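## Task

Pull the stand's spring pin by its knob, hold the post so it never falls and never comes down quickly, lift it four holes (roughly 10 cm) higher, push the pin back in to lock it, then release the post and move the robots away. Neither robot may topple or be left leaning.

## Robot and tools

Robots: two identical Hello Robot Stretch 4 units, r1 and r2. Each has an omni-wheel base, a lift carriage on a vertical mast, one telescoping arm reaching forward from the carriage, a three-joint wrist (yaw, pitch, roll) and a two-finger gripper. Each carries cameras named r1_head_camera, r1_head_left_camera, r1_head_right_camera, r1_wrist_camera (same names with r2_). A robot is about 1.6 m tall; its base rim lies within 0.23 m of its base origin.

Frames: each robot reports in its own base frame, origin on the floor below the base centre, x forward, y left, z up. hand_pose is the pose of a point between the open fingertips in that frame; with all wrist joints at 0 its axes line up with the base frame, and the printed position may be slightly off. base_odometry is wheel-counted position relative to where that base started the scene; heading is in radians, left positive, -3.142 to 3.142. Nothing in the state gives one robot's position relative to the other; use images, lidar_m and wrist_depth_mm for that.

execute_actions(actions, cameras): actions is a list holding one action or none (empty = just report state and images). The action is an object keyed "r1" and/or "r2"; each robot gets its own block. Inside a block: "base" with exactly one relative command, all measured from where the base last reported itself: translate_m (metres, forward positive, -2 to 2), strafe_m (metres, left positive, -2 to 2) or rotate_rad (radians, counter-clockwise positive, -3.2 to 3.2). "joints" holds absolute targets by name: lift_m 0 to 1.2 m (carriage height), arm_m 0 to 0.55 m (extension), wrist_yaw_rad -1.134 to 4.276 (0 forward, + left, 3.14 stowed; above 3.4 may hit the arm), wrist_pitch_rad -1.117 to 4.259 (0 level, 1.57 pointing down), wrist_roll_rad -1.117 to 4.259 (0 fingers level, + clockwise seen from behind), gripper_m -0.038 to 0.141 m fingertip gap (below 0 the tips squeeze each other). Joint targets outside range are clipped and reported; other bad values or keys reject the whole call. Optional "pace": "slow", "default", "fast", "max" (base up to 0.1/0.3/0.4/0.6 m/s and 1/2/3/4 rad/s, further capped when the lift is high). Optional "contact_limits": {"arm_m": 0 to 0.75}, how firmly the arm may push before halting (default 0.5). Alternatively a block may be only {"end_of_arm": "enable_torque"} to revive a wrist or gripper motor that shut off. Motions in one action start together; one action runs at most 15 s. A robot or joint left out may keep pushing toward an earlier target. cameras: list of names, null/omitted or ["all"] for all, [] for none.

wait(seconds 0 to 10): nothing new commanded; returns state and images. zoom_image(camera, region [x0,y0,x1,y1] pixels, top-left origin, at most 504x504): enlarges part of that camera's latest full image. read_manual(section "licences"): licence text only. finished_scene(scene 1 or 2): ends that scene irreversibly and reports success; the next scene's task comes in its result. Replying without any tool call ends everything.

Result lines: base_status and joint_status tell how each commanded motion ended: done (for the base this only means the wheels turned the commanded amount), off_target (resting away from target, possibly still pushing), contact_stop_at_<key> (blocked by contact; that part goes slack, so a lift under load can sink and a base can roll), limit_stop_at_<name> (built-in limit; limit_stop_at_tilt means leaning over 6 degrees, lift/arm/wheels go slack; limit_stop_at_own_body means about to hit itself, move away from the body), time_out, torque_fault (wrist/gripper motor overloaded and went limp; send enable_torque). on_its_own covers things not commanded in the call; its "held at" is the held target, not the position. If a stop is reported, later calls of that reply in the scene are skipped. lidar_m: 12 horizontal distances in metres from the base origin, 30-degree sectors counter-clockwise starting straight ahead (4th left, 7th behind, 10th right); "-" means nothing seen or closer than 0.25 m. wrist_depth_mm: 7x7 grid from the top left of the wrist image, median depth 100 to 2000 mm, "-" unknown. turned_by_wheels vs turned_by_imu differing by more than about 0.1 rad suggests slipping or a collision. base_tilt in degrees (forward/right positive) with a fixed offset up to about 1.5. motor_effort in percent of maximum, peak during the last action in brackets; a firm grip shows as a clear gripper_m effort change, a gripper_m reading alone does not prove a hold. A grip closes to below the object's width and pulls it slightly toward the wrist.

Cautions: never let the post fall once the pin is out, and lower it only slowly. Keep the robots from pressing into each other (bases touching then driving further counts as a hard press); the two bases can travel up to about 3 cm differently per metre. Avoid driving or turning with over 1 kg held and arm_m above 0.2, and avoid hard steady pushes with a high gripper, which can tip a robot. Do not let wrist motors hit full effort (level gripper holding over about 2 kg, or pressing the gripper into things). If fingertips jam on a surface, raise the lift. To unfold the wrist at a scene's start, send lift_m 0.4 with wrist_yaw_rad 0. Robot motion time counts against the result; thinking time does not.

Each tool is called after ">>>" as a command line: name --argument value for each argument, lists and objects as JSON in quotes; but a table of rows of numbers goes row by row, as --pt "numbers of a row", without its own name.

## Session

>>> execute_actions --actions '[]'

Scene clock: 0.00 s.
r1.base_odometry: x=+0.000 y=+0.000 heading=+0.000 (m, m, rad; r1's odometry frame)
r1.turned_by_wheels: +0.000 (rad since the last result)
r1.turned_by_imu: +0.000 (rad since the last result)
r1.base_tilt: forward=-0.3 right=+0.3 (deg)
r1.lidar_m: 1.10 1.06 1.12 1.16 1.13 1.20 1.72 7.19 4.93 3.67 3.59 1.49
r1.base_status: not commanded
r1.joint_positions: lift_m=+0.186 arm_m=+0.002 wrist_yaw_rad=+3.087 wrist_pitch_rad=+0.012 wrist_roll_rad=-0.018 gripper_m=+0.057
r1.joint_status: not commanded
r1.motor_effort: lift_m=+20 arm_m=+0 wrist_yaw_rad=+2 wrist_pitch_rad=-5 wrist_roll_rad=-1 gripper_m=-1 wheel_0=+0 wheel_1=+0 wheel_2=+0 (%)
r1.hand_pose: x=-0.1108 y=+0.1031 z=+0.3607 quat_wxyz=(+0.027, -0.006, -0.009, +1.000) (m; r1's base frame)
r1.wrist_depth_mm: - 138 - - 1618 1229 1025 / - 120 170 - 1708 1281 1025 / - 124 177 - 1661 1255 1042 / 141 142 - - 1661 1255 1008 / 1618 - - - 1618 1229 1060 / 1078 1205 1025 1138 195 1138 1025 / 512 842 831 - 831 798 842
r2.base_odometry: x=+0.000 y=+0.000 heading=+0.000 (m, m, rad; r2's odometry frame)
r2.turned_by_wheels: +0.000 (rad since the last result)
r2.turned_by_imu: +0.000 (rad since the last result)
r2.base_tilt: forward=+0.6 right=-1.2 (deg)
r2.lidar_m: 0.77 0.71 0.73 0.99 1.38 1.43 1.85 4.34 5.18 3.59 3.37 1.14
r2.base_status: not commanded
r2.joint_positions: lift_m=+0.208 arm_m=+0.001 wrist_yaw_rad=+3.064 wrist_pitch_rad=-0.008 wrist_roll_rad=+0.009 gripper_m=+0.057
r2.joint_status: not commanded
r2.motor_effort: lift_m=+18 arm_m=-1 wrist_yaw_rad=-1 wrist_pitch_rad=-7 wrist_roll_rad=-1 gripper_m=-3 wheel_0=+0 wheel_1=+1 wheel_2=+0 (%)
r2.hand_pose: x=-0.1088 y=+0.1097 z=+0.3885 quat_wxyz=(+0.039, +0.004, +0.004, +0.999) (m; r2's base frame)
r2.wrist_depth_mm: - 142 - - 1708 1397 1160 / - 132 - - 1708 1430 1160 / - 131 196 - 1756 1397 1182 / 116 141 281 - 1708 1397 1160 / - - - - 1708 1366 1182 / 1464 1499 201 1537 205 1336 1182 / 976 976 991 156 991 946 1042
pictures: r1_head_camera, r1_head_left_camera, r1_head_right_camera, r1_wrist_camera, r2_head_camera, r2_head_left_camera, r2_head_right_camera, r2_wrist_camera
Images, in order (width x height): r1_head_camera 420x560, r1_head_left_camera 420x672, r1_head_right_camera 420x672, r1_wrist_camera 616x392, r2_head_camera 420x560, r2_head_left_camera 420x672, r2_head_right_camera 420x672, r2_wrist_camera 616x392.

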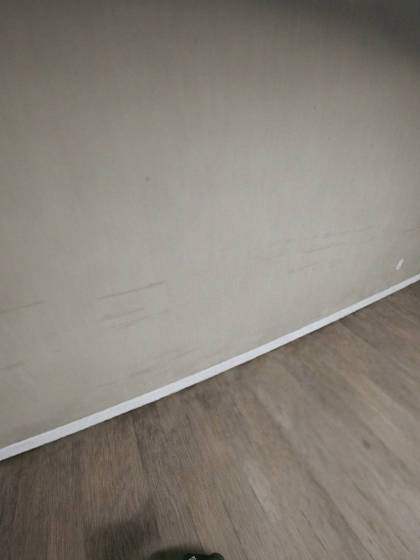

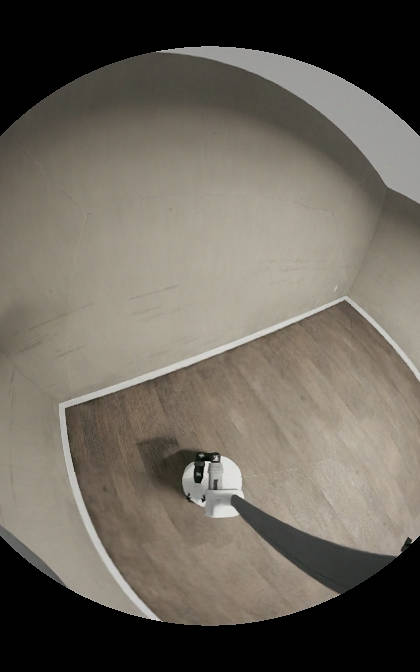

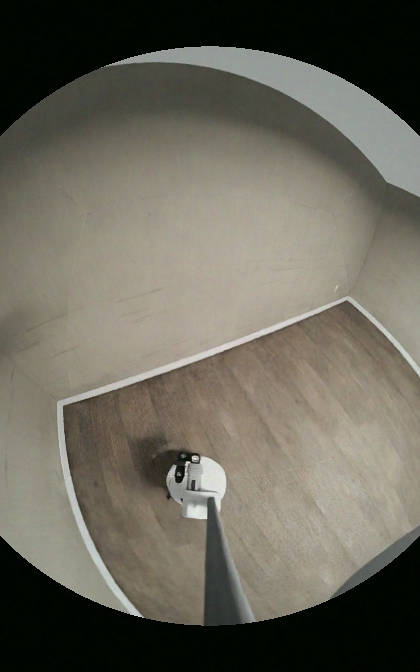

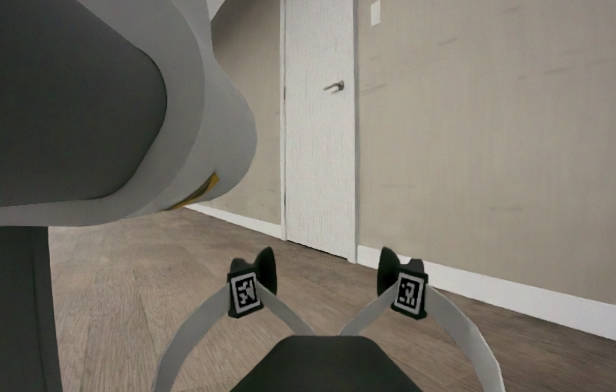

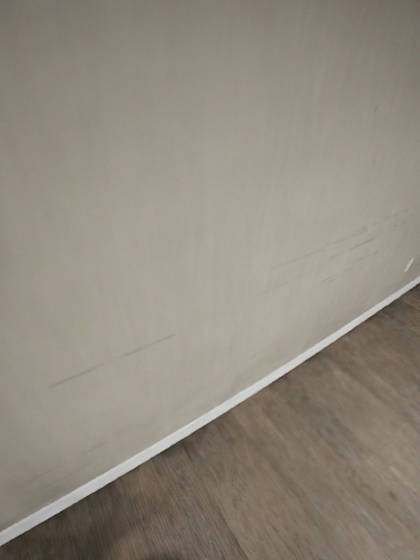

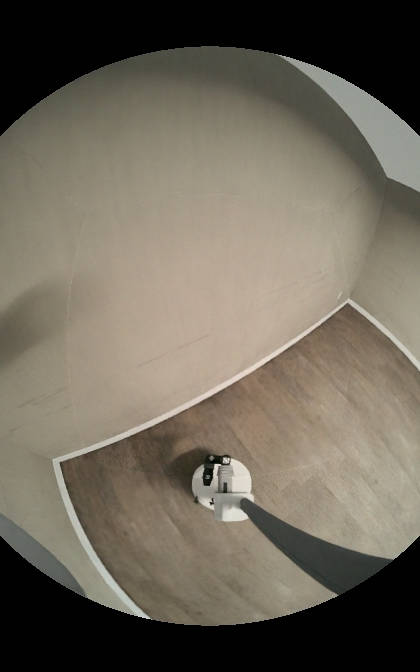

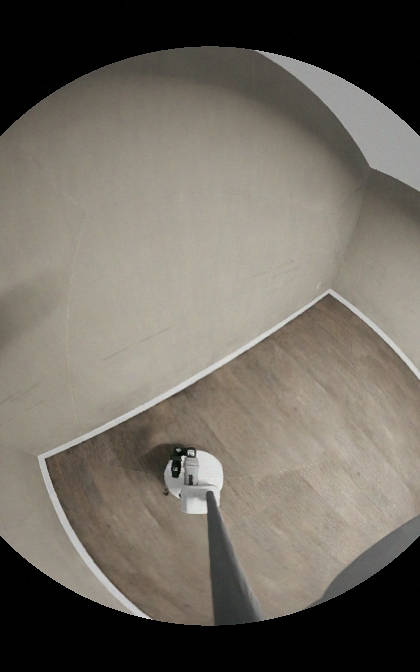

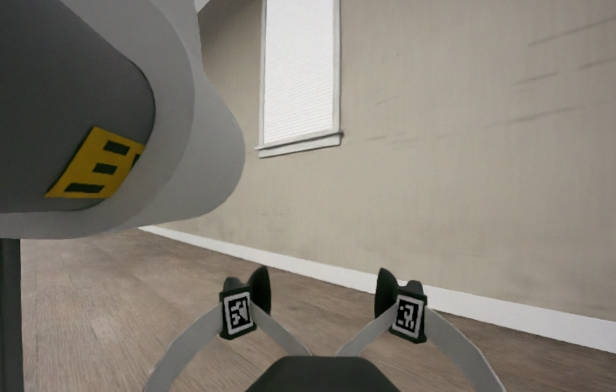

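>>> execute_actions --actions '[{"r1":{"base":{"rotate_rad":-2.3},"pace":"fast"},"r2":{"base":{"rotate_rad":-2.3},"pace":"fast"}}]' --cameras '[]'

>>> execute_actions --actions '[{"r1":{"base":{"translate_m":1.5},"joints":{"lift_m":0.6,"wrist_yaw_rad":0,"gripper_m":0.12},"pace":"max"},"r2":{"base":{"translate_m":1.5},"joints":{"lift_m":0.6,"wrist_yaw_rad":0,"gripper_m":0.12},"pace":"max"}}]' --cameras '["r1_head_camera","r2_head_camera","r1_wrist_camera","r2_wrist_camera"]'

Scene clock: 7.63 s.
r1.base_odometry: x=+0.000 y=+0.000 heading=-2.300 (m, m, rad; r1's odometry frame)
r1.turned_by_wheels: -2.300 (rad since the last result)
r1.turned_by_imu: -2.353 (rad since the last result)
r1.base_tilt: forward=-0.2 right=+0.2 (deg)
r1.lidar_m: 2.93 3.96 3.59 1.93 1.20 1.06 1.08 1.28 1.12 1.14 1.40 2.72
r1.base_status: done
r1.joint_positions: lift_m=+0.186 arm_m=+0.002 wrist_yaw_rad=+3.087 wrist_pitch_rad=+0.012 wrist_roll_rad=-0.018 gripper_m=+0.057
r1.joint_status: not commanded
r1.motor_effort: lift_m=+20(20) arm_m=+0(0) wrist_yaw_rad=+3(2) wrist_pitch_rad=-7(7) wrist_roll_rad=-1(1) gripper_m=-1(2) wheel_0=-1(7) wheel_1=-1(10) wheel_2=-2(12) (%)
r1.hand_pose: x=-0.1108 y=+0.1031 z=+0.3607 quat_wxyz=(+0.027, -0.006, -0.009, +1.000) (m; r1's base frame)
r1.wrist_depth_mm: - 138 1281 1229 1118 1042 976 / - 120 170 1229 1138 1060 976 / - 125 177 1255 1160 1060 1008 / 141 141 1336 1281 1138 1060 991 / 1308 1499 1397 1255 1138 1078 1025 / 1060 1182 1042 1138 195 1078 991 / 521 842 842 - 831 798 831
r2.base_odometry: x=+0.000 y=+0.000 heading=-2.300 (m, m, rad; r2's odometry frame)
r2.turned_by_wheels: -2.300 (rad since the last result)
r2.turned_by_imu: -2.264 (rad since the last result)
r2.base_tilt: forward=+0.3 right=-1.2 (deg)
r2.lidar_m: 7.05 3.96 3.37 1.52 0.85 0.71 0.71 0.83 1.35 1.38 1.57 2.67
r2.base_status: done
r2.joint_positions: lift_m=+0.208 arm_m=+0.001 wrist_yaw_rad=+3.063 wrist_pitch_rad=-0.008 wrist_roll_rad=+0.009 gripper_m=+0.057
r2.joint_status: not commanded
r2.motor_effort: lift_m=+18(18) arm_m=-1(1) wrist_yaw_rad=+4(1) wrist_pitch_rad=-7(8) wrist_roll_rad=-1(1) gripper_m=-4(6) wheel_0=+1(8) wheel_1=+0(12) wheel_2=-1(11) (%)
r2.hand_pose: x=-0.1087 y=+0.1097 z=+0.3885 quat_wxyz=(+0.039, +0.004, +0.004, +0.999) (m; r2's base frame)
r2.wrist_depth_mm: - 142 866 831 798 759 732 / - 132 854 831 788 759 723 / - 131 197 831 788 750 723 / 116 141 279 820 798 759 732 / 931 891 854 820 788 750 723 / 946 904 201 820 205 759 715 / 931 891 842 156 768 732 715
pictures: none
No camera images: the call's "cameras" was empty. Leave "cameras" out to get every camera's image.

Scene clock: 11.70 s.
r1.base_odometry: x=-1.000 y=-1.118 heading=-2.300 (m, m, rad; r1's odometry frame)
r1.turned_by_wheels: +0.000 (rad since the last result)
r1.turned_by_imu: -0.005 (rad since the last result)
r1.base_tilt: forward=-0.2 right=+0.2 (deg)
r1.lidar_m: 1.40 3.41 3.08 3.11 2.78 2.48 2.51 1.83 1.61 1.61 1.99 3.84
r1.base_status: done
r1.joint_positions: lift_m=+0.600 arm_m=+0.002 wrist_yaw_rad=+0.000 wrist_pitch_rad=+0.012 wrist_roll_rad=-0.018 gripper_m=+0.120
r1.joint_status: all done
r1.motor_effort: lift_m=+20(24) arm_m=+0(0) wrist_yaw_rad=+1(6) wrist_pitch_rad=-6(6) wrist_roll_rad=-1(1) gripper_m=+2(3) wheel_0=+0(6) wheel_1=+0(8) wheel_2=-1(15) (%)
r1.hand_pose: x=+0.4609 y=-0.0874 z=+0.7746 quat_wxyz=(+1.000, -0.009, +0.006, +0.000) (m; r1's base frame)
r1.wrist_depth_mm: - - - - - - - / - - - - - - - / - - - - - - - / - - - - - - - / - - - - - - - / - - 1255 - - 1983 - / 1661 1576 1661 - 1661 1618 1756
r2.base_odometry: x=-0.999 y=-1.119 heading=-2.299 (m, m, rad; r2's odometry frame)
r2.turned_by_wheels: +0.000 (rad since the last result)
r2.turned_by_imu: -0.002 (rad since the last result)
r2.base_tilt: forward=+0.6 right=-1.2 (deg)
r2.lidar_m: 2.81 3.55 3.02 3.01 2.58 2.17 2.16 2.04 1.74 1.69 1.96 3.36
r2.base_status: done
r2.joint_positions: lift_m=+0.600 arm_m=+0.001 wrist_yaw_rad=+0.000 wrist_pitch_rad=-0.008 wrist_roll_rad=+0.009 gripper_m=+0.120
r2.joint_status: all done
r2.motor_effort: lift_m=+19(23) arm_m=-1(1) wrist_yaw_rad=+0(6) wrist_pitch_rad=-6(8) wrist_roll_rad=-1(0) gripper_m=+0(3) wheel_0=+2(10) wheel_1=+2(8) wheel_2=+1(15) (%)
r2.hand_pose: x=+0.4605 y=-0.0874 z=+0.7804 quat_wxyz=(+1.000, +0.004, -0.004, +0.000) (m; r2's base frame)
r2.wrist_depth_mm: - - - - - - - / - - - - - - - / - - - - - - - / - - - - - - - / - - - - - - - / - - 199 - - 211 - / 1808 1756 - 147 1808 1808 1863
pictures: r1_head_camera, r1_wrist_camera, r2_head_camera, r2_wrist_camera
Images, in order (width x height): r1_head_camera 420x560, r1_wrist_camera 616x392, r2_head_camera 420x560, r2_wrist_camera 616x392.

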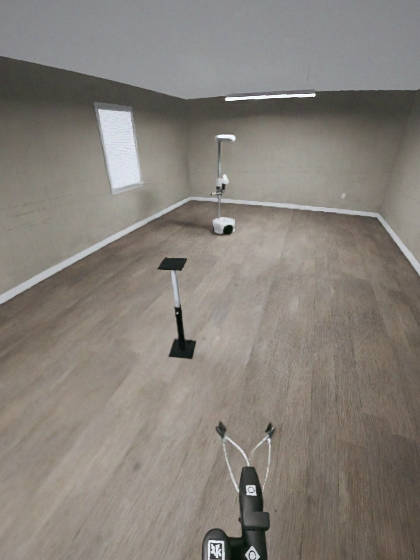

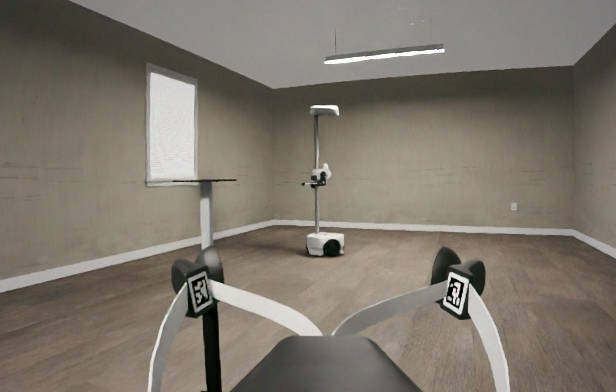

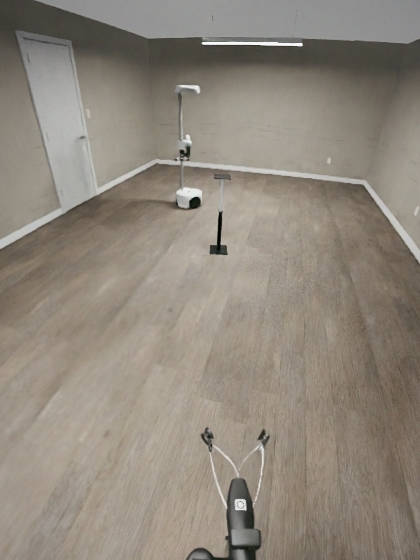

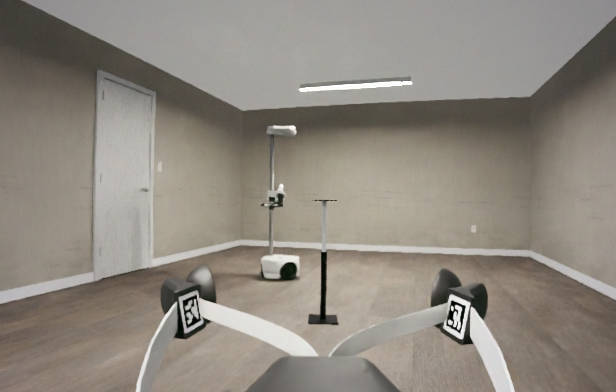

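>>> execute_actions --actions '[{"r1":{"base":{"strafe_m":0.36},"joints":{"lift_m":0.3,"arm_m":0.3},"pace":"fast"},"r2":{"base":{"translate_m":1.9},"joints":{"lift_m":0.52},"pace":"max"}}]' --cameras '[]'

>>> execute_actions --actions '[{"r1":{"base":{"translate_m":0.35},"pace":"fast"},"r2":{"joints":{"arm_m":0.15}}}]' --cameras '["r1_head_camera","r2_head_camera","r1_wrist_camera","r2_wrist_camera"]'

Scene clock: 28.27 s.
r1.base_odometry: x=-0.731 y=-1.358 heading=-2.301 (m, m, rad; r1's odometry frame)
r1.turned_by_wheels: +0.000 (rad since the last result)
r1.turned_by_imu: +0.000 (rad since the last result)
r1.base_tilt: forward=-0.2 right=+0.4 (deg)
r1.lidar_m: 1.38 3.04 2.73 2.78 2.64 2.37 2.39 2.21 1.96 1.91 2.44 4.64
r1.base_status: done
r1.joint_positions: lift_m=+0.300 arm_m=+0.298 wrist_yaw_rad=+0.000 wrist_pitch_rad=+0.012 wrist_roll_rad=-0.018 gripper_m=+0.120
r1.joint_status: all done
r1.motor_effort: lift_m=+18(19) arm_m=+8(11) wrist_yaw_rad=+1(1) wrist_pitch_rad=-7(7) wrist_roll_rad=-1(1) gripper_m=+0(0) wheel_0=+1(11) wheel_1=+0(11) wheel_2=-1(5) (%)
r1.hand_pose: x=+0.7579 y=-0.0874 z=+0.4748 quat_wxyz=(+1.000, -0.009, +0.006, +0.000) (m; r1's base frame)
r1.wrist_depth_mm: - - - - - - - / - - - - - - - / - - - - - - - / - - - - - - - / - - - - 1863 - - / 1464 1537 1308 1430 1281 1308 1464 / 1098 1025 1118 - 1060 1025 1060
r2.base_odometry: x=-2.264 y=-2.537 heading=-2.299 (m, m, rad; r2's odometry frame)
r2.turned_by_wheels: +0.000 (rad since the last result)
r2.turned_by_imu: -0.004 (rad since the last result)
r2.base_tilt: forward=+0.5 right=-1.2 (deg)
r2.lidar_m: 0.90 3.01 2.58 2.56 2.94 4.03 4.03 2.57 2.18 2.18 2.49 4.18
r2.base_status: done
r2.joint_positions: lift_m=+0.520 arm_m=+0.001 wrist_yaw_rad=+0.000 wrist_pitch_rad=-0.008 wrist_roll_rad=+0.009 gripper_m=+0.120
r2.joint_status: all done
r2.motor_effort: lift_m=+17(17) arm_m=-1(1) wrist_yaw_rad=+1(0) wrist_pitch_rad=-7(7) wrist_roll_rad=-1(1) gripper_m=-1(1) wheel_0=+2(8) wheel_1=+3(7) wheel_2=+0(13) (%)
r2.hand_pose: x=+0.4605 y=-0.0874 z=+0.7006 quat_wxyz=(+1.000, +0.004, -0.004, +0.000) (m; r2's base frame)
r2.wrist_depth_mm: - - - - - - - / - - - - - - - / - - - - - - - / - - - - - - - / - - - - - - - / - - 199 - - 211 - / 1661 1618 1708 147 1661 1618 1661
pictures: none
No camera images: the call's "cameras" was empty. Leave "cameras" out to get every camera's image.

Scene clock: 30.50 s.
r1.base_odometry: x=-0.965 y=-1.619 heading=-2.301 (m, m, rad; r1's odometry frame)
r1.turned_by_wheels: +0.000 (rad since the last result)
r1.turned_by_imu: -0.002 (rad since the last result)
r1.base_tilt: forward=-0.2 right=+0.4 (deg)
r1.lidar_m: 1.01 2.92 2.62 2.63 3.03 2.70 2.73 2.32 2.05 2.09 2.55 4.89
r1.base_status: done
r1.joint_positions: lift_m=+0.300 arm_m=+0.299 wrist_yaw_rad=+0.000 wrist_pitch_rad=+0.012 wrist_roll_rad=-0.018 gripper_m=+0.120
r1.joint_status: not commanded
r1.motor_effort: lift_m=+18(18) arm_m=+8(9) wrist_yaw_rad=+1(0) wrist_pitch_rad=-6(6) wrist_roll_rad=-1(1) gripper_m=+0(3) wheel_0=-2(6) wheel_1=-1(7) wheel_2=+0(12) (%)
r1.hand_pose: x=+0.7579 y=-0.0874 z=+0.4748 quat_wxyz=(+1.000, -0.009, +0.006, +0.000) (m; r1's base frame)
r1.wrist_depth_mm: - - - - - - - / - - - - - - - / - - - - - - - / - - - - - - - / - - - 1708 - - - / 1499 1464 1308 1281 1336 1255 1397 / 1060 1025 1138 - 1042 1042 1060
r2.base_odometry: x=-2.264 y=-2.537 heading=-2.299 (m, m, rad; r2's odometry frame)
r2.turned_by_wheels: +0.000 (rad since the last result)
r2.turned_by_imu: +0.000 (rad since the last result)
r2.base_tilt: forward=+0.4 right=-1.2 (deg)
r2.lidar_m: 0.88 3.02 2.58 2.58 2.94 4.02 4.02 2.57 2.18 2.18 2.52 4.17
r2.base_status: not commanded
r2.joint_positions: lift_m=+0.520 arm_m=+0.149 wrist_yaw_rad=+0.000 wrist_pitch_rad=-0.008 wrist_roll_rad=+0.009 gripper_m=+0.120
r2.joint_status: all done
r2.motor_effort: lift_m=+17(17) arm_m=+5(6) wrist_yaw_rad=-1(1) wrist_pitch_rad=-7(6) wrist_roll_rad=-1(1) gripper_m=+0(0) wheel_0=+3(3) wheel_1=+2(3) wheel_2=+0(0) (%)
r2.hand_pose: x=+0.6084 y=-0.0874 z=+0.7006 quat_wxyz=(+1.000, +0.004, -0.004, +0.000) (m; r2's base frame)
r2.wrist_depth_mm: - - - - - - - / - - - - - - - / - - - - - - - / - - - - - - - / - - - 1708 - - - / - - 198 1060 - 211 - / 1618 1618 1756 147 1661 1618 1661
pictures: r1_head_camera, r1_wrist_camera, r2_head_camera, r2_wrist_camera
Images, in order (width x height): r1_head_camera 420x560, r1_wrist_camera 616x392, r2_head_camera 420x560, r2_wrist_camera 616x392.

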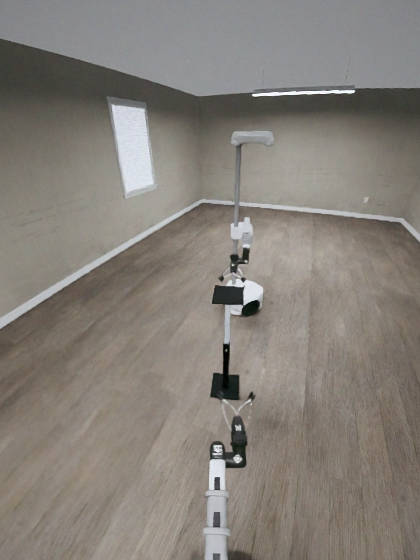

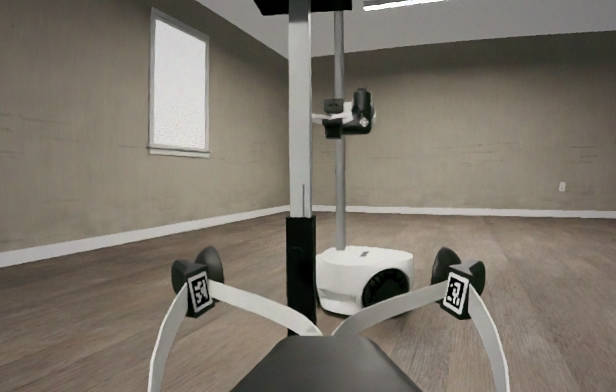

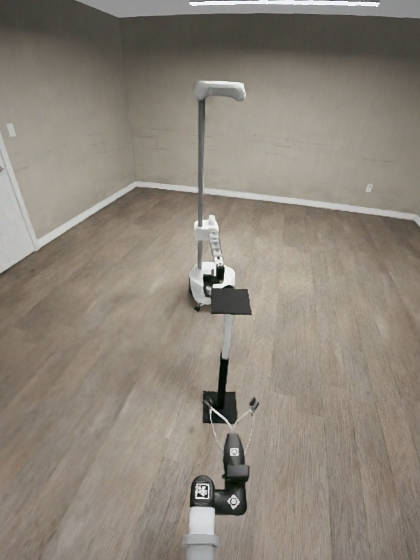

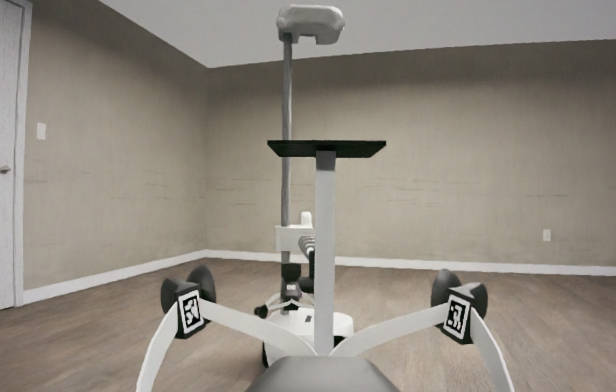

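>>> execute_actions --actions '[{"r1":{"base":{"rotate_rad":0.035},"joints":{"lift_m":0.25,"arm_m":0.46},"pace":"fast"},"r2":{"base":{"translate_m":0.27},"pace":"fast"}}]' --cameras '["r1_head_camera","r1_wrist_camera","r2_wrist_camera"]'

>>> zoom_image --camera "r1_wrist_camera" --region '[200,130,440,330]'

>>> zoom_image --camera "r1_head_camera" --region '[170,270,310,430]'

Scene clock: 39.37 s.
r1.base_odometry: x=-0.965 y=-1.619 heading=-2.266 (m, m, rad; r1's odometry frame)
r1.turned_by_wheels: +0.035 (rad since the last result)
r1.turned_by_imu: +0.036 (rad since the last result)
r1.base_tilt: forward=-0.2 right=+0.2 (deg)
r1.lidar_m: 1.02 2.90 2.62 2.66 2.98 2.72 2.71 2.31 2.02 2.09 2.59 1.74
r1.base_status: done
r1.joint_positions: lift_m=+0.250 arm_m=+0.459 wrist_yaw_rad=+0.000 wrist_pitch_rad=+0.012 wrist_roll_rad=-0.018 gripper_m=+0.120
r1.joint_status: all done
r1.motor_effort: lift_m=+18(18) arm_m=+8(8) wrist_yaw_rad=+1(4) wrist_pitch_rad=-7(6) wrist_roll_rad=-1(1) gripper_m=+4(1) wheel_0=+1(6) wheel_1=+1(5) wheel_2=+1(1) (%)
r1.hand_pose: x=+0.9179 y=-0.0874 z=+0.4248 quat_wxyz=(+1.000, -0.009, +0.006, +0.000) (m; r1's base frame)
r1.wrist_depth_mm: - - - 609 - - - / - - - - - - - / - - - - - - - / - - - - - - - / - - - 415 - - - / 1336 1366 1160 402 917 1138 1281 / 960 917 1008 - 917 931 946
r2.base_odometry: x=-2.444 y=-2.738 heading=-2.299 (m, m, rad; r2's odometry frame)
r2.turned_by_wheels: +0.000 (rad since the last result)
r2.turned_by_imu: +0.000 (rad since the last result)
r2.base_tilt: forward=+0.5 right=-1.2 (deg)
r2.lidar_m: 0.62 2.95 2.49 2.51 2.86 4.28 - 2.65 2.24 2.25 2.57 4.31
r2.base_status: done
r2.joint_positions: lift_m=+0.520 arm_m=+0.149 wrist_yaw_rad=+0.000 wrist_pitch_rad=-0.008 wrist_roll_rad=+0.009 gripper_m=+0.120
r2.joint_status: not commanded
r2.motor_effort: lift_m=+17(17) arm_m=+5(5) wrist_yaw_rad=+3(1) wrist_pitch_rad=-7(7) wrist_roll_rad=+0(1) gripper_m=+1(1) wheel_0=+1(8) wheel_1=+2(9) wheel_2=+1(16) (%)
r2.hand_pose: x=+0.6085 y=-0.0874 z=+0.7006 quat_wxyz=(+1.000, +0.004, -0.004, +0.000) (m; r2's base frame)
r2.wrist_depth_mm: - - - - - - - / - - - 300 296 - - / - - - 342 - - - / - - - 1464 - - - / - - - 1430 - - - / - - 198 732 - 212 - / 1618 1576 1661 147 1661 1661 1661
pictures: r1_head_camera, r1_wrist_camera, r2_wrist_camera
Images, in order (width x height): r1_head_camera 420x560, r1_wrist_camera 616x392, r2_wrist_camera 616x392.

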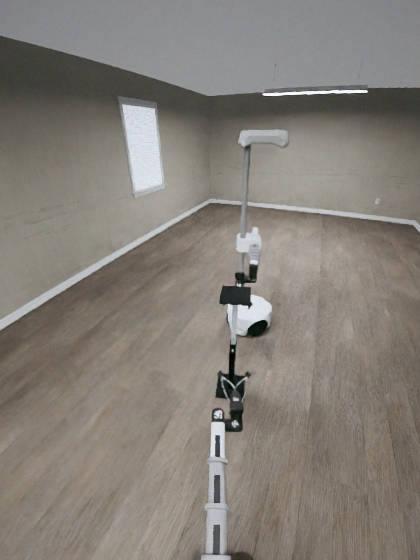

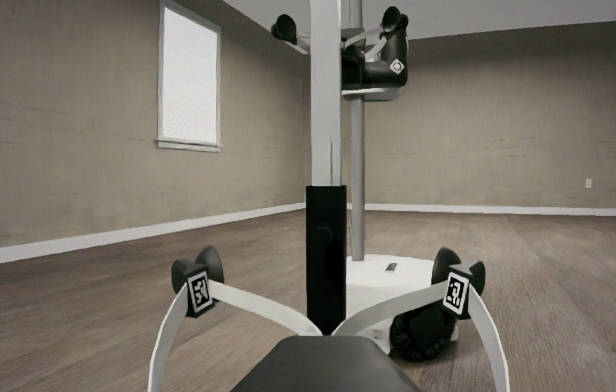

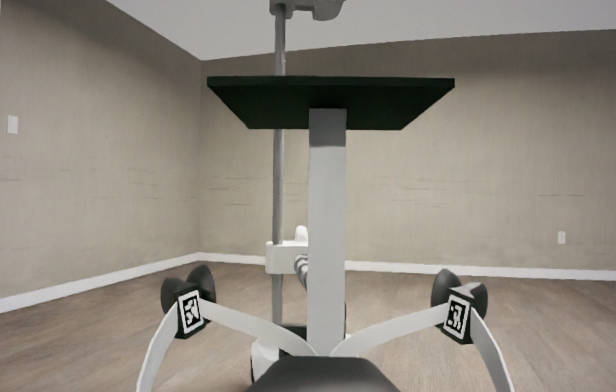

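Region (200, 130, 440, 330) of r1_wrist_camera's 616x392 image, scaled by 2.100.

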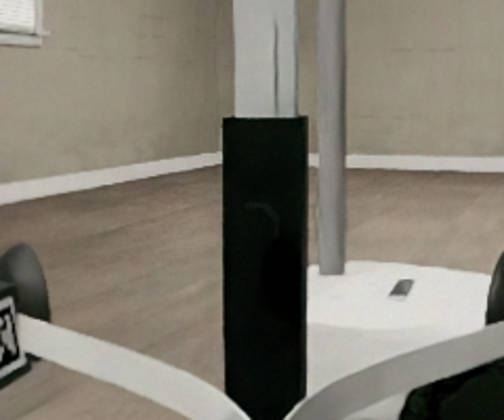

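Region (170, 270, 310, 430) of r1_head_camera's 420x560 image, scaled by 3.150, with more detail than that image has; it fills the left 441 columns of this view, and the rest is white.

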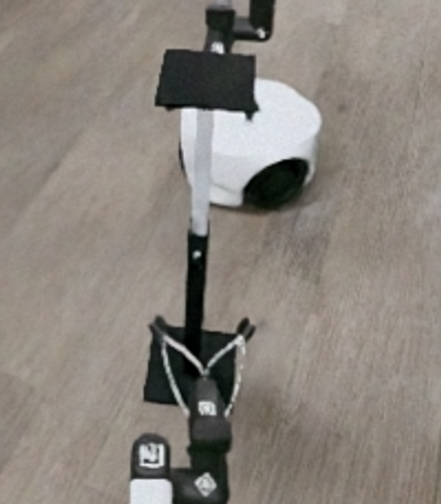

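>>> execute_actions --actions '[{"r1":{"base":{"translate_m":0.09},"joints":{"gripper_m":0.07,"wrist_yaw_rad":0.025}},"r2":{"joints":{"arm_m":0.255,"gripper_m":0.07}}}]' --cameras '["r1_head_left_camera","r1_wrist_camera","r2_wrist_camera"]'

>>> zoom_image --camera "r1_head_left_camera" --region '[190,270,290,370]'

Scene clock: 47.03 s.
r1.base_odometry: x=-1.022 y=-1.688 heading=-2.266 (m, m, rad; r1's odometry frame)
r1.turned_by_wheels: +0.000 (rad since the last result)
r1.turned_by_imu: -0.001 (rad since the last result)
r1.base_tilt: forward=-0.3 right=+0.2 (deg)
r1.lidar_m: 0.91 2.82 2.59 2.61 3.07 2.79 2.83 2.34 2.06 2.13 2.68 1.60
r1.base_status: done
r1.joint_positions: lift_m=+0.250 arm_m=+0.459 wrist_yaw_rad=+0.025 wrist_pitch_rad=+0.012 wrist_roll_rad=-0.018 gripper_m=+0.070
r1.joint_status: all done
r1.motor_effort: lift_m=+18(18) arm_m=+9(8) wrist_yaw_rad=+3(4) wrist_pitch_rad=-7(6) wrist_roll_rad=-1(1) gripper_m=-4(3) wheel_0=-1(3) wheel_1=+0(5) wheel_2=+2(9) (%)
r1.hand_pose: x=+0.9200 y=-0.0802 z=+0.4248 quat_wxyz=(+1.000, -0.009, +0.006, +0.012) (m; r1's base frame)
r1.wrist_depth_mm: - - - - 544 - - / - - - - 1060 - - / - - - - - - - / - - - - - - - / - - - 1983 1098 - - / 1308 1366 202 303 297 1118 1308 / 976 931 960 - 820 842 960
r2.base_odometry: x=-2.444 y=-2.738 heading=-2.299 (m, m, rad; r2's odometry frame)
r2.turned_by_wheels: +0.000 (rad since the last result)
r2.turned_by_imu: +0.001 (rad since the last result)
r2.base_tilt: forward=+0.5 right=-1.2 (deg)
r2.lidar_m: 0.62 2.96 2.51 2.50 2.88 4.29 - 2.65 2.25 2.25 2.58 4.31
r2.base_status: not commanded
r2.joint_positions: lift_m=+0.520 arm_m=+0.254 wrist_yaw_rad=+0.000 wrist_pitch_rad=-0.008 wrist_roll_rad=+0.009 gripper_m=+0.070
r2.joint_status: all done
r2.motor_effort: lift_m=+17(17) arm_m=+5(6) wrist_yaw_rad=-1(2) wrist_pitch_rad=-7(6) wrist_roll_rad=-1(0) gripper_m=-3(6) wheel_0=+1(1) wheel_1=+1(1) wheel_2=+1(1) (%)
r2.hand_pose: x=+0.7135 y=-0.0874 z=+0.7006 quat_wxyz=(+1.000, +0.004, -0.004, +0.000) (m; r2's base frame)
r2.wrist_depth_mm: - - 167 161 165 162 - / - - 242 203 239 - - / - - - 203 - - - / - - - 203 - - - / - - - 203 - - - / - - 195 202 209 - - / 1618 1618 1618 153 1661 1537 1661
pictures: r1_head_left_camera, r1_wrist_camera, r2_wrist_camera
Images, in order (width x height): r1_head_left_camera 420x672, r1_wrist_camera 616x392, r2_wrist_camera 616x392.

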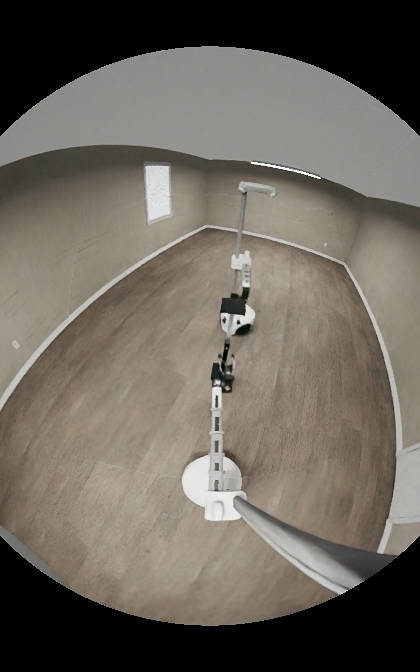

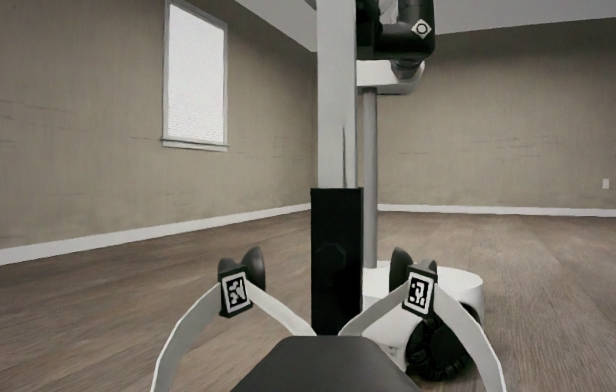

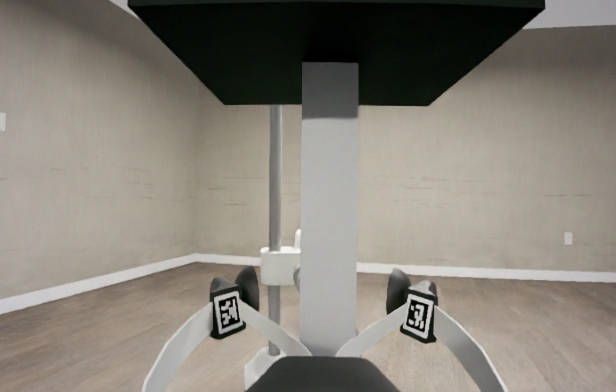

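Region (190, 270, 290, 370) of r1_head_left_camera's 420x672 image, scaled by 5.040, with more detail than that image has.

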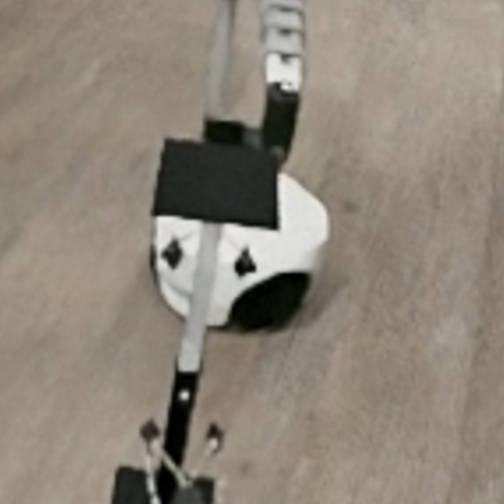

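>>> execute_actions --actions '[{"r1":{"joints":{"arm_m":0.485,"gripper_m":0.05}},"r2":{"base":{"strafe_m":-0.004},"joints":{"arm_m":0.235}}}]' --cameras '[]'

>>> execute_actions --actions '[{"r1":{"joints":{"gripper_m":-0.01}},"r2":{"joints":{"gripper_m":-0.025}}}]' --cameras '["r1_head_camera","r1_wrist_camera","r2_wrist_camera"]'

>>> zoom_image --camera "r1_head_camera" --region '[190,290,290,400]'

Scene clock: 57.90 s.
r1.base_odometry: x=-1.022 y=-1.688 heading=-2.266 (m, m, rad; r1's odometry frame)
r1.turned_by_wheels: +0.000 (rad since the last result)
r1.turned_by_imu: +0.000 (rad since the last result)
r1.base_tilt: forward=-0.1 right=+0.2 (deg)
r1.lidar_m: 0.91 2.83 2.59 2.62 3.06 2.78 2.83 2.33 2.06 2.11 2.63 1.57
r1.base_status: not commanded
r1.joint_positions: lift_m=+0.250 arm_m=+0.483 wrist_yaw_rad=+0.025 wrist_pitch_rad=+0.012 wrist_roll_rad=-0.018 gripper_m=+0.050
r1.joint_status: all done
r1.motor_effort: lift_m=+18(18) arm_m=+9(8) wrist_yaw_rad=+2(2) wrist_pitch_rad=-5(8) wrist_roll_rad=-1(1) gripper_m=-1(4) wheel_0=-2(2) wheel_1=+0(0) wheel_2=+2(2) (%)
r1.hand_pose: x=+0.9449 y=-0.0802 z=+0.4248 quat_wxyz=(+1.000, -0.009, +0.006, +0.013) (m; r1's base frame)
r1.wrist_depth_mm: - - - - 549 - - / - - - - 1025 - - / - - - - - - - / - - - - - - - / - - - 277 1060 - - / 1308 1366 198 281 212 891 1308 / 976 946 960 - 788 809 946
r2.base_odometry: x=-2.447 y=-2.735 heading=-2.299 (m, m, rad; r2's odometry frame)
r2.turned_by_wheels: +0.000 (rad since the last result)
r2.turned_by_imu: +0.001 (rad since the last result)
r2.base_tilt: forward=+0.6 right=-1.1 (deg)
r2.lidar_m: 0.62 2.93 2.50 2.50 2.87 4.29 - 2.65 2.25 2.23 2.57 4.30
r2.base_status: done
r2.joint_positions: lift_m=+0.520 arm_m=+0.236 wrist_yaw_rad=+0.000 wrist_pitch_rad=-0.008 wrist_roll_rad=+0.009 gripper_m=+0.070
r2.joint_status: all done
r2.motor_effort: lift_m=+17(17) arm_m=-5(5) wrist_yaw_rad=+1(1) wrist_pitch_rad=-7(6) wrist_roll_rad=-1(0) gripper_m=-4(4) wheel_0=-3(7) wheel_1=+3(8) wheel_2=+0(1) (%)
r2.hand_pose: x=+0.6953 y=-0.0874 z=+0.7006 quat_wxyz=(+1.000, +0.004, -0.004, +0.000) (m; r2's base frame)
r2.wrist_depth_mm: - - 167 173 164 167 - / - - 242 221 238 - - / - - - 221 - - - / - - - 221 - - - / - - - 220 - - - / - - 196 220 209 - - / 1618 1576 1576 153 1661 1537 1661
pictures: none
No camera images: the call's "cameras" was empty. Leave "cameras" out to get every camera's image.

Scene clock: 59.57 s.
r1.base_odometry: x=-1.022 y=-1.688 heading=-2.266 (m, m, rad; r1's odometry frame)
r1.turned_by_wheels: +0.000 (rad since the last result)
r1.turned_by_imu: +0.000 (rad since the last result)
r1.base_tilt: forward=-0.3 right=+0.3 (deg)
r1.lidar_m: 0.94 2.84 2.59 2.61 3.03 2.79 2.80 2.35 2.06 2.13 2.67 1.59
r1.base_status: not commanded
r1.joint_positions: lift_m=+0.250 arm_m=+0.484 wrist_yaw_rad=+0.025 wrist_pitch_rad=+0.012 wrist_roll_rad=-0.018 gripper_m=-0.010
r1.joint_status: all done
r1.motor_effort: lift_m=+18(18) arm_m=+8(9) wrist_yaw_rad=+2(14) wrist_pitch_rad=-7(6) wrist_roll_rad=-1(1) gripper_m=-10(10) wheel_0=+0(4) wheel_1=+0(2) wheel_2=+1(2) (%)
r1.hand_pose: x=+0.9450 y=-0.0803 z=+0.4248 quat_wxyz=(+1.000, -0.009, +0.006, +0.012) (m; r1's base frame)
r1.wrist_depth_mm: - - - - 539 - - / - - - - 1042 - - / - - - - - - - / - - - - - - - / - - - 277 - - - / 1336 1366 1281 210 184 891 1255 / 960 946 946 - 778 820 946
r2.base_odometry: x=-2.447 y=-2.736 heading=-2.298 (m, m, rad; r2's odometry frame)
r2.turned_by_wheels: +0.000 (rad since the last result)
r2.turned_by_imu: +0.001 (rad since the last result)
r2.base_tilt: forward=+0.5 right=-1.2 (deg)
r2.lidar_m: 0.61 2.96 2.50 2.51 2.86 4.29 - 2.64 2.25 2.26 2.55 4.29
r2.base_status: not commanded
r2.joint_positions: lift_m=+0.520 arm_m=+0.236 wrist_yaw_rad=+0.008 wrist_pitch_rad=-0.007 wrist_roll_rad=+0.009 gripper_m=-0.024
r2.joint_status: all done
r2.on_its_own: wrist_yaw_rad is at rest, and its effort (-24) is outside its rest range (-13 to +13)
r2.motor_effort: lift_m=+17(17) arm_m=-5(5) wrist_yaw_rad=-24(23) wrist_pitch_rad=-10(9) wrist_roll_rad=-1(1) gripper_m=-41(37) wheel_0=-3(3) wheel_1=+2(3) wheel_2=+6(6) (%)
r2.hand_pose: x=+0.6961 y=-0.0850 z=+0.7003 quat_wxyz=(+1.000, +0.004, -0.003, +0.004) (m; r2's base frame)
r2.wrist_depth_mm: - - 165 171 163 165 - / - - 242 217 238 - - / - - - 218 - - - / - - - 218 - - - / - - - 218 - - - / - - 183 216 195 - - / 1618 1499 1537 216 1499 150 1661
pictures: r1_head_camera, r1_wrist_camera, r2_wrist_camera
Images, in order (width x height): r1_head_camera 420x560, r1_wrist_camera 616x392, r2_wrist_camera 616x392.

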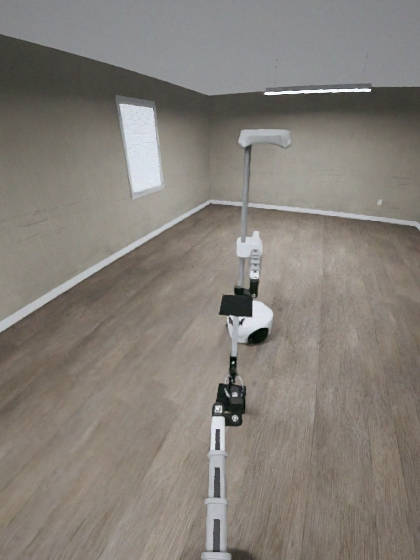

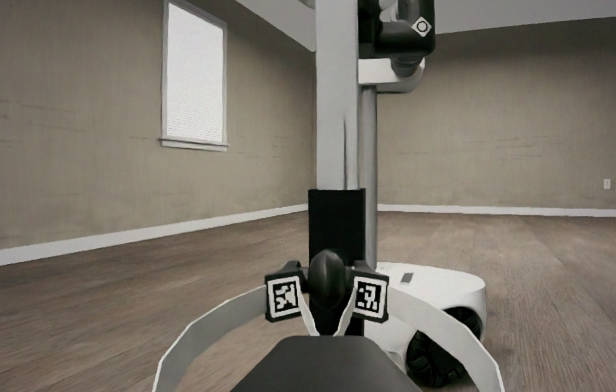

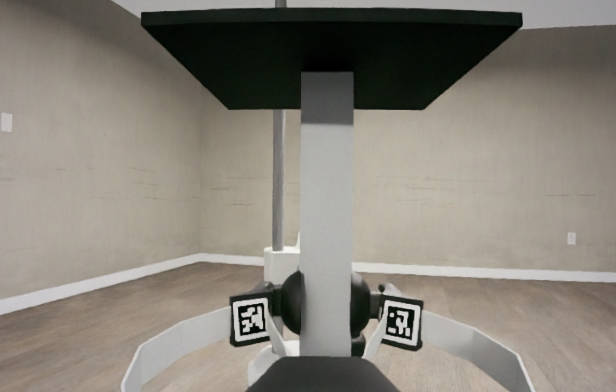

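Region (190, 290, 290, 400) of r1_head_camera's 420x560 image, scaled by 4.582, with more detail than that image has; it fills the left 458 columns of this view, and the rest is white.

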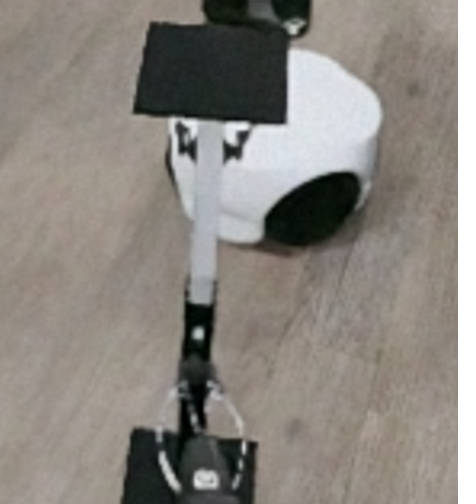

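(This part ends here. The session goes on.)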